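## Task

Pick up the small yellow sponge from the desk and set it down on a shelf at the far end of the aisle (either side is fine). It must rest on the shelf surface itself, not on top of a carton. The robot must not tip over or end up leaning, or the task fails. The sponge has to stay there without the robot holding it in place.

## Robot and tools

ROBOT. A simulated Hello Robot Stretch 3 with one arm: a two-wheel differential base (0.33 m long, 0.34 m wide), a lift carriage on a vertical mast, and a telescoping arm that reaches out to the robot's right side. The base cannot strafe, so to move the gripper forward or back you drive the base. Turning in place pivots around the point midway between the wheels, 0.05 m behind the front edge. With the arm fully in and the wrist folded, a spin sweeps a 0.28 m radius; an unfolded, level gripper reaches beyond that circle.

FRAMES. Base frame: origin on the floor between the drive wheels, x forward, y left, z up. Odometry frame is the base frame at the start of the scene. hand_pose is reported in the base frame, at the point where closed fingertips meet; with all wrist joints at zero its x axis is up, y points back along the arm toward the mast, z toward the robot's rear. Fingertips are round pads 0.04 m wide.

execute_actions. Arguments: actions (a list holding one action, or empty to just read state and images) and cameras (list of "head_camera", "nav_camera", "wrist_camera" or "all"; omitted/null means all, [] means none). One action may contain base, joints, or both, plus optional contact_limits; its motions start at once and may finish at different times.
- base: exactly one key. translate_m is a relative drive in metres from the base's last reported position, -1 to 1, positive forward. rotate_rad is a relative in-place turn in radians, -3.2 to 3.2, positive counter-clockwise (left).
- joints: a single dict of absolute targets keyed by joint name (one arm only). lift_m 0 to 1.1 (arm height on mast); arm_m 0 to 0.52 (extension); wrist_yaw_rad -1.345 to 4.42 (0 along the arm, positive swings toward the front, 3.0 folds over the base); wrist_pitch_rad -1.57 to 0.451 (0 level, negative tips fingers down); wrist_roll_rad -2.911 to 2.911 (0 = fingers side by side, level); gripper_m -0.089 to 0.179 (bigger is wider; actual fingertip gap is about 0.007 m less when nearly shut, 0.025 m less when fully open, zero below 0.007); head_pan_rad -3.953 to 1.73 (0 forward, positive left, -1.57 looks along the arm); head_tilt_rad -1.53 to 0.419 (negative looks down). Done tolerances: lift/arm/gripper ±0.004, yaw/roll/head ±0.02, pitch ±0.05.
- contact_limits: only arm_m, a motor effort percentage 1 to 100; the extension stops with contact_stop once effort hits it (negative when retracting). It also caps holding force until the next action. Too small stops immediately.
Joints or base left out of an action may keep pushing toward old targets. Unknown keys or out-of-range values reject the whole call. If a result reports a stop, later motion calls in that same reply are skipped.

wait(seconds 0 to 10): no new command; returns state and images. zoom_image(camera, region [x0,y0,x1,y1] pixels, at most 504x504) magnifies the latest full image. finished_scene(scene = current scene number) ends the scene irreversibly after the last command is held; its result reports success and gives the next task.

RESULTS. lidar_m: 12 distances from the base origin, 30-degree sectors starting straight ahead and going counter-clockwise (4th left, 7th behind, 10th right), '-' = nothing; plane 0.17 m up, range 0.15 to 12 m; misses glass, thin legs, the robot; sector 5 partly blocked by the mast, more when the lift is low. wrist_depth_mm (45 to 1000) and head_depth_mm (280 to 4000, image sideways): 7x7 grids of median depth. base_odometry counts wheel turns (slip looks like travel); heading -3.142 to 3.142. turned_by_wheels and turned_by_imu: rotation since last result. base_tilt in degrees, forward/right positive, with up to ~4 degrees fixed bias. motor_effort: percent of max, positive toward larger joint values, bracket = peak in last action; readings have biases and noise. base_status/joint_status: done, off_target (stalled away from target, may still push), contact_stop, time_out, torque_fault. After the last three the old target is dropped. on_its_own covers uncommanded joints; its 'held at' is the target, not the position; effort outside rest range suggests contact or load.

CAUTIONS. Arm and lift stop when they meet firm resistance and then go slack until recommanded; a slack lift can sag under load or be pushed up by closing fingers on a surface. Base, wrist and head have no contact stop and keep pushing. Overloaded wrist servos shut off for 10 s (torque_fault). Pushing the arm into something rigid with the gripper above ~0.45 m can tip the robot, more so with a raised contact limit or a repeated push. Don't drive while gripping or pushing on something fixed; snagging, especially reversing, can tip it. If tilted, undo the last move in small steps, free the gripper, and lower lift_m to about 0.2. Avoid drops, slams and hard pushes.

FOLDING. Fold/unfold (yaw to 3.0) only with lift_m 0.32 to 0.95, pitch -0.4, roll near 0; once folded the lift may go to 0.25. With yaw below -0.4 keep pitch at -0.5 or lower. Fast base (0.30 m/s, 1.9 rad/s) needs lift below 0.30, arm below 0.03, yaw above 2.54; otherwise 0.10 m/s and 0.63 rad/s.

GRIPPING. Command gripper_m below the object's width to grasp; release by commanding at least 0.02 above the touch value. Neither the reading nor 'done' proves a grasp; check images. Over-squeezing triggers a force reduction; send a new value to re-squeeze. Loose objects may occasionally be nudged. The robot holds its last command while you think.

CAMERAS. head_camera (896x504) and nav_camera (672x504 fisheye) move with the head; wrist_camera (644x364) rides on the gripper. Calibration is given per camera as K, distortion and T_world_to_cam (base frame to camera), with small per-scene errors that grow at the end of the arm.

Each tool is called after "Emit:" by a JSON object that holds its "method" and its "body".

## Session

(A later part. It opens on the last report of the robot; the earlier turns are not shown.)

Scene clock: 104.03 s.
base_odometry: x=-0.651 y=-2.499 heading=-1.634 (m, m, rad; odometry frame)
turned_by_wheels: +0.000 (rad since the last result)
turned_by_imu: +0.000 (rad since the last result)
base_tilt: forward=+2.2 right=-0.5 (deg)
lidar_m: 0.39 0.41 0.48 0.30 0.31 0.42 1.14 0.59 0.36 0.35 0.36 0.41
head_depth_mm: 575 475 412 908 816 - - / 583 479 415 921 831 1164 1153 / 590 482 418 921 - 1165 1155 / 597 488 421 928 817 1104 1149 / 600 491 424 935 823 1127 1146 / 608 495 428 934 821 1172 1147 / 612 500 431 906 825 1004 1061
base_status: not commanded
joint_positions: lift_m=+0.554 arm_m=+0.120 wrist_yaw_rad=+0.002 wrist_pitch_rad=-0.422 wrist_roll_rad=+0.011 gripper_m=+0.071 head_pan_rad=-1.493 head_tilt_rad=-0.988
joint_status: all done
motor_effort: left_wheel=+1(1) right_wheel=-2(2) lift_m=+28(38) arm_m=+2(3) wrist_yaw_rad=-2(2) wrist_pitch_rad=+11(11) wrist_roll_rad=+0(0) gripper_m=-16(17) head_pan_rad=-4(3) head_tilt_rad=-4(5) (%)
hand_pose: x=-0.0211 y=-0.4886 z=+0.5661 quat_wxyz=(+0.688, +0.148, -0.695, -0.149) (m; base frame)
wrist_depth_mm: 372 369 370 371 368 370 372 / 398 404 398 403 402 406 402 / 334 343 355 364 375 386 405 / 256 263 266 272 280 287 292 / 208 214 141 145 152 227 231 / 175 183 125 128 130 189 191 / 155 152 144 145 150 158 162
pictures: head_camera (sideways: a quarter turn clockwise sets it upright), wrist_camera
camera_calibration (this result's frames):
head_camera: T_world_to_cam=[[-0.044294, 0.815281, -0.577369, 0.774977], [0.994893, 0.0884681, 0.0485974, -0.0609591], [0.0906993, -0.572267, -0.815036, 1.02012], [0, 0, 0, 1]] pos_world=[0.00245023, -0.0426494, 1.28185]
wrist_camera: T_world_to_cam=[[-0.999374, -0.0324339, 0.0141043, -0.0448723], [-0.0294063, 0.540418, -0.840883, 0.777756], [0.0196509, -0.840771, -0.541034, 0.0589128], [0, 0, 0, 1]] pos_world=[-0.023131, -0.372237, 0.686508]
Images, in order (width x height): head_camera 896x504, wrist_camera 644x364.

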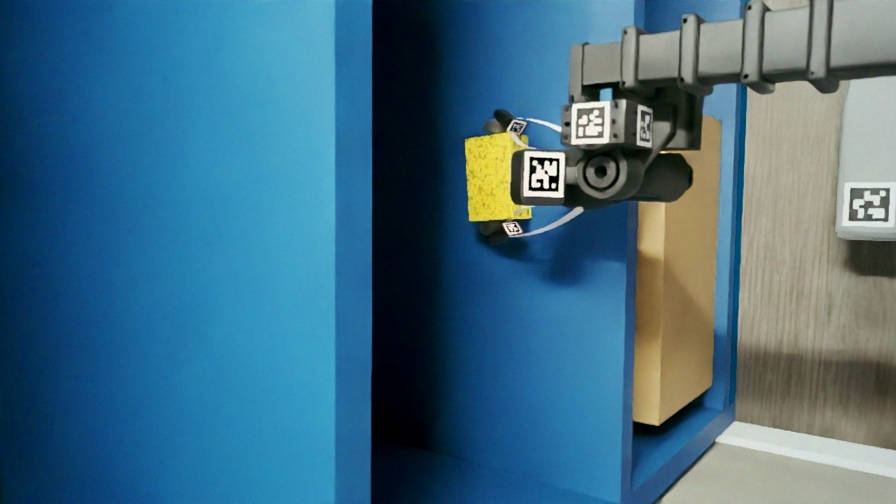

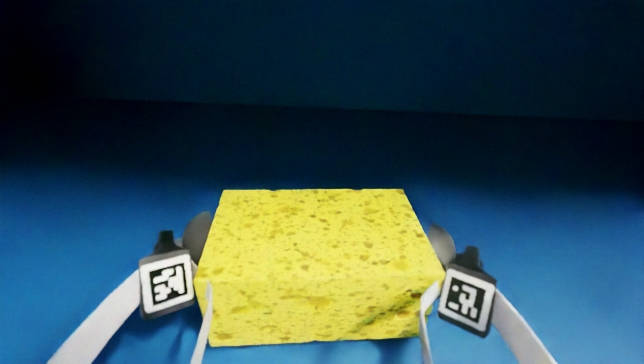

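Emit:
{"method": "execute_actions", "body": {"actions": [{"joints": {"lift_m": 0.548}}], "cameras": ["wrist_camera"]}}

Emit:
{"method": "execute_actions", "body": {"actions": [{"joints": {"gripper_m": 0.165}}], "cameras": ["wrist_camera", "head_camera"]}}

Scene clock: 104.97 s.
base_odometry: x=-0.651 y=-2.499 heading=-1.634 (m, m, rad; odometry frame)
turned_by_wheels: +0.000 (rad since the last result)
turned_by_imu: +0.000 (rad since the last result)
base_tilt: forward=+2.2 right=-0.7 (deg)
lidar_m: 0.39 0.41 0.48 0.30 0.31 0.42 1.14 0.59 0.36 0.35 0.36 0.41
head_depth_mm: 576 474 412 911 813 1183 - / 582 480 414 916 829 1162 1168 / 590 482 418 918 - 1155 1157 / 595 487 421 928 816 1106 1150 / 602 493 424 932 821 1127 1144 / 609 497 429 945 827 1168 1152 / 614 499 431 901 826 996 1059
base_status: not commanded
joint_positions: lift_m=+0.548 arm_m=+0.120 wrist_yaw_rad=+0.002 wrist_pitch_rad=-0.422 wrist_roll_rad=+0.011 gripper_m=+0.071 head_pan_rad=-1.493 head_tilt_rad=-0.988
joint_status: all done
motor_effort: left_wheel=+1(1) right_wheel=-2(1) lift_m=+28(28) arm_m=+2(2) wrist_yaw_rad=-2(2) wrist_pitch_rad=+11(11) wrist_roll_rad=+0(0) gripper_m=-17(17) head_pan_rad=-4(3) head_tilt_rad=-5(5) (%)
hand_pose: x=-0.0211 y=-0.4886 z=+0.5601 quat_wxyz=(+0.688, +0.148, -0.695, -0.149) (m; base frame)
wrist_depth_mm: 374 372 369 368 368 371 370 / 397 401 404 399 402 403 402 / 322 330 337 353 359 373 384 / 246 251 257 260 267 274 283 / 199 204 141 144 151 218 223 / 168 175 125 128 130 182 184 / 149 146 140 142 147 152 156
pictures: wrist_camera
camera_calibration (this result's frames):
wrist_camera: T_world_to_cam=[[-0.999375, -0.0324094, 0.014104, -0.0447811], [-0.0293928, 0.540419, -0.840883, 0.772716], [0.0196304, -0.840772, -0.541034, 0.0556677], [0, 0, 0, 1]] pos_world=[-0.0231337, -0.372238, 0.680513]
Images, in order (width x height): wrist_camera 644x364.

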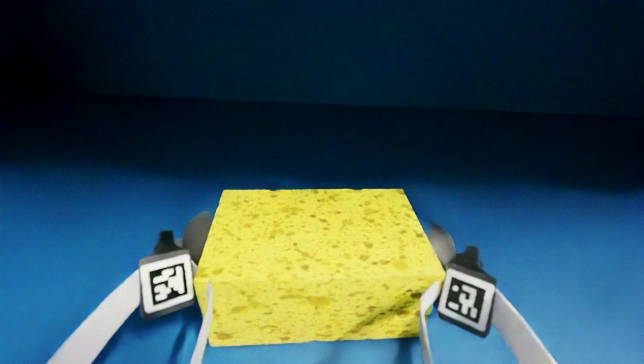

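Scene clock: 106.40 s.
base_odometry: x=-0.651 y=-2.499 heading=-1.634 (m, m, rad; odometry frame)
turned_by_wheels: +0.000 (rad since the last result)
turned_by_imu: +0.000 (rad since the last result)
base_tilt: forward=+2.3 right=-0.5 (deg)
lidar_m: 0.39 0.41 0.48 0.30 0.31 0.42 1.14 0.59 0.36 0.35 0.36 0.41
head_depth_mm: 577 475 412 913 816 1182 - / 581 477 415 913 823 1166 1158 / 588 483 418 920 - 1161 1154 / 597 486 422 931 818 1106 1148 / 602 491 425 933 820 1126 1146 / 608 495 427 937 826 1173 1154 / 615 500 431 905 829 996 1056
base_status: not commanded
joint_positions: lift_m=+0.548 arm_m=+0.120 wrist_yaw_rad=+0.002 wrist_pitch_rad=-0.422 wrist_roll_rad=+0.011 gripper_m=+0.165 head_pan_rad=-1.493 head_tilt_rad=-0.988
joint_status: all done
motor_effort: left_wheel=+1(1) right_wheel=-2(2) lift_m=+28(28) arm_m=+2(2) wrist_yaw_rad=-2(2) wrist_pitch_rad=+11(11) wrist_roll_rad=+0(0) gripper_m=+1(83) head_pan_rad=-4(3) head_tilt_rad=-5(5) (%)
hand_pose: x=-0.0211 y=-0.4886 z=+0.5601 quat_wxyz=(+0.688, +0.148, -0.695, -0.149) (m; base frame)
wrist_depth_mm: 369 370 374 371 367 368 367 / 394 399 404 404 400 401 405 / 322 331 338 349 359 371 382 / 247 250 256 263 269 275 282 / 200 210 149 145 155 220 223 / - 169 127 129 132 - 184 / 141 146 142 142 148 150 156
pictures: head_camera (sideways: a quarter turn clockwise sets it upright), wrist_camera
camera_calibration (this result's frames):
head_camera: T_world_to_cam=[[-0.0442941, 0.815281, -0.577369, 0.774977], [0.994893, 0.0884682, 0.0485974, -0.0609591], [0.0906993, -0.572267, -0.815036, 1.02012], [0, 0, 0, 1]] pos_world=[0.00245024, -0.0426494, 1.28185]
wrist_camera: T_world_to_cam=[[-0.999375, -0.0324084, 0.0141041, -0.044781], [-0.0293924, 0.540419, -0.840883, 0.772716], [0.0196295, -0.840772, -0.541034, 0.0556676], [0, 0, 0, 1]] pos_world=[-0.0231338, -0.372238, 0.680513]
Images, in order (width x height): head_camera 896x504, wrist_camera 644x364.

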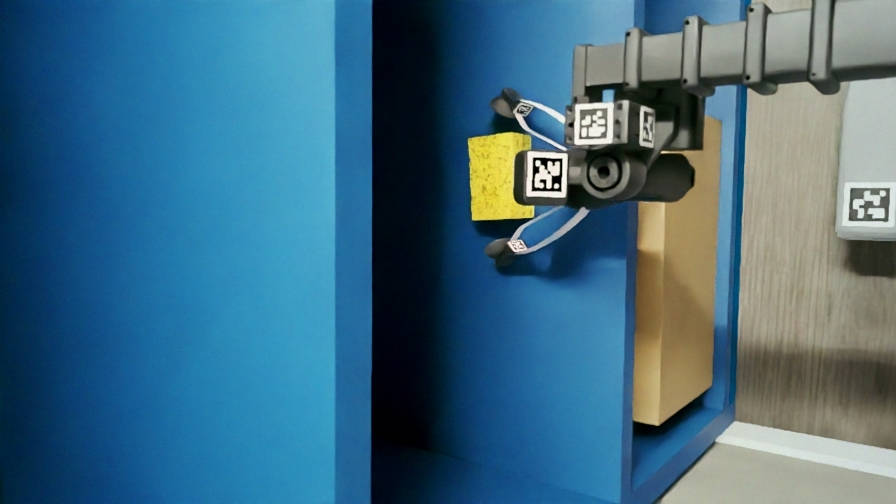

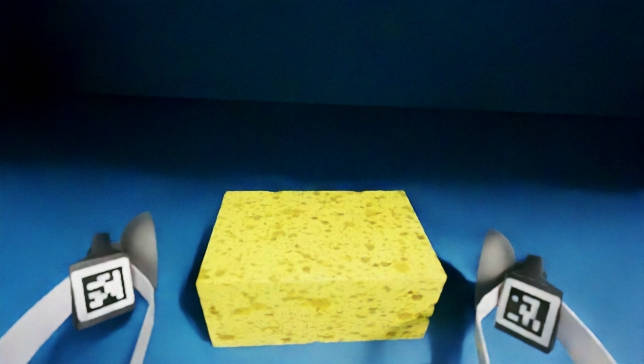

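Emit:
{"method": "execute_actions", "body": {"actions": [{"joints": {"arm_m": 0.0, "lift_m": 0.57}}]}}

Scene clock: 117.23 s.
base_odometry: x=-0.651 y=-2.499 heading=-1.634 (m, m, rad; odometry frame)
turned_by_wheels: +0.000 (rad since the last result)
turned_by_imu: +0.000 (rad since the last result)
base_tilt: forward=+2.2 right=-0.7 (deg)
lidar_m: 0.39 0.41 0.48 0.30 0.31 0.42 1.14 0.59 0.36 0.35 0.36 0.41
head_depth_mm: 575 475 412 909 803 1184 - / 583 479 415 914 821 1175 - / 588 483 419 918 813 - - / 594 488 421 924 828 1110 1153 / 601 491 425 935 821 1126 1140 / 609 496 428 940 826 1176 1146 / 615 500 431 903 827 1000 1058
base_status: not commanded
joint_positions: lift_m=+0.570 arm_m=+0.001 wrist_yaw_rad=+0.001 wrist_pitch_rad=-0.421 wrist_roll_rad=+0.011 gripper_m=+0.165 head_pan_rad=-1.493 head_tilt_rad=-0.988
joint_status: all done
motor_effort: left_wheel=+1(1) right_wheel=-1(2) lift_m=+44(46) arm_m=-2(2) wrist_yaw_rad=-1(1) wrist_pitch_rad=+11(11) wrist_roll_rad=+0(0) gripper_m=+0(0) head_pan_rad=-4(3) head_tilt_rad=-5(5) (%)
hand_pose: x=-0.0213 y=-0.3696 z=+0.5816 quat_wxyz=(+0.688, +0.148, -0.695, -0.149) (m; base frame)
wrist_depth_mm: 422 472 473 472 478 468 469 / 429 506 503 507 512 517 499 / 368 381 392 403 413 429 442 / 282 288 283 244 295 314 326 / 231 241 237 242 245 250 254 / 199 195 200 202 204 - 211 / 162 167 170 172 175 172 179
pictures: head_camera (sideways: a quarter turn clockwise sets it upright), nav_camera (sideways: a quarter turn counterclockwise sets it upright), wrist_camera
camera_calibration (this result's frames):
head_camera: T_world_to_cam=[[-0.044289, 0.815321, -0.577313, 0.774905], [0.994894, 0.0884551, 0.0485982, -0.06096], [0.0906894, -0.572213, -0.815075, 1.02017], [0, 0, 0, 1]] pos_world=[0.00244971, -0.042648, 1.28184]
nav_camera: T_world_to_cam=[[0.0630544, -0.819557, 0.569518, -0.698789], [-0.995981, -0.0880414, -0.0164243, 0.0775275], [0.0636018, -0.566194, -0.821815, 1.02825], [0, 0, 0, 1]] pos_world=[0.055879, 0.0163182, 1.24428]
wrist_camera: T_world_to_cam=[[-0.9994, -0.0316231, 0.0141115, -0.0411166], [-0.0289695, 0.540245, -0.841009, 0.726477], [0.0189717, -0.840914, -0.540837, 0.167177], [0, 0, 0, 1]] pos_world=[-0.0232179, -0.253195, 0.701969]
Images, in order (width x height): head_camera 896x504, nav_camera 672x504, wrist_camera 644x364.

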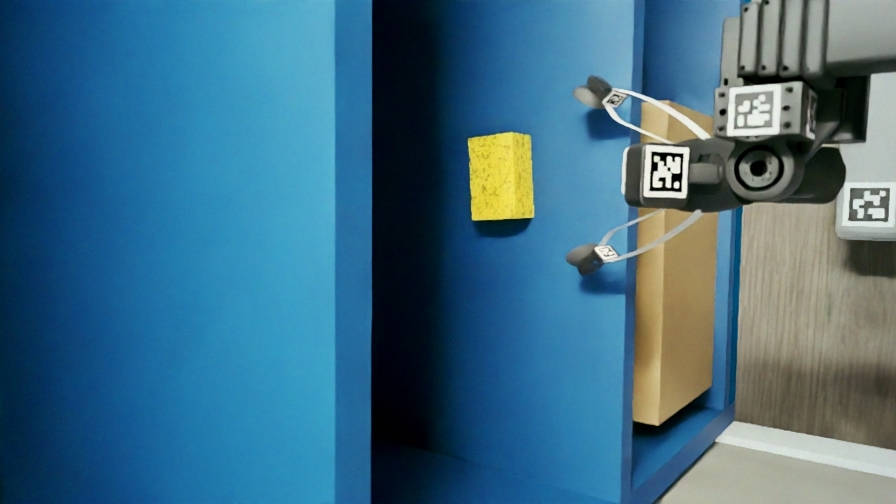

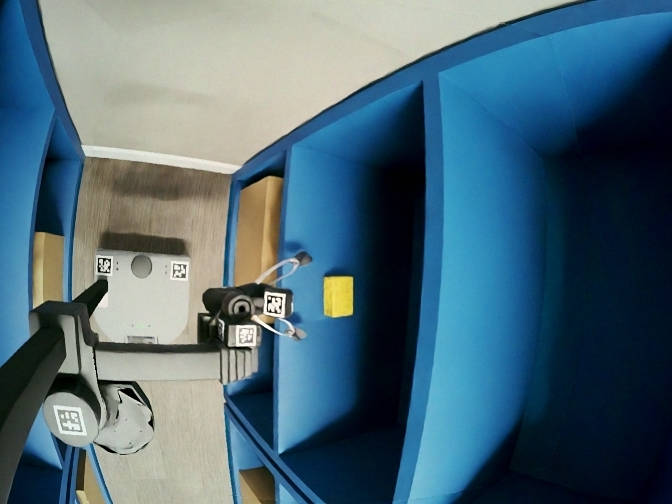

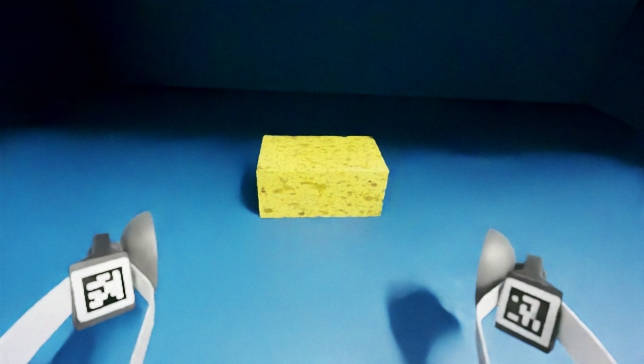

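The sponge is resting on the empty second-level shelf of the far unit, and the gripper is clear of it. I'm ending scene 1.

Emit:
{"method": "finished_scene", "body": {"scene": 1}}

The scene is finished: the task was done.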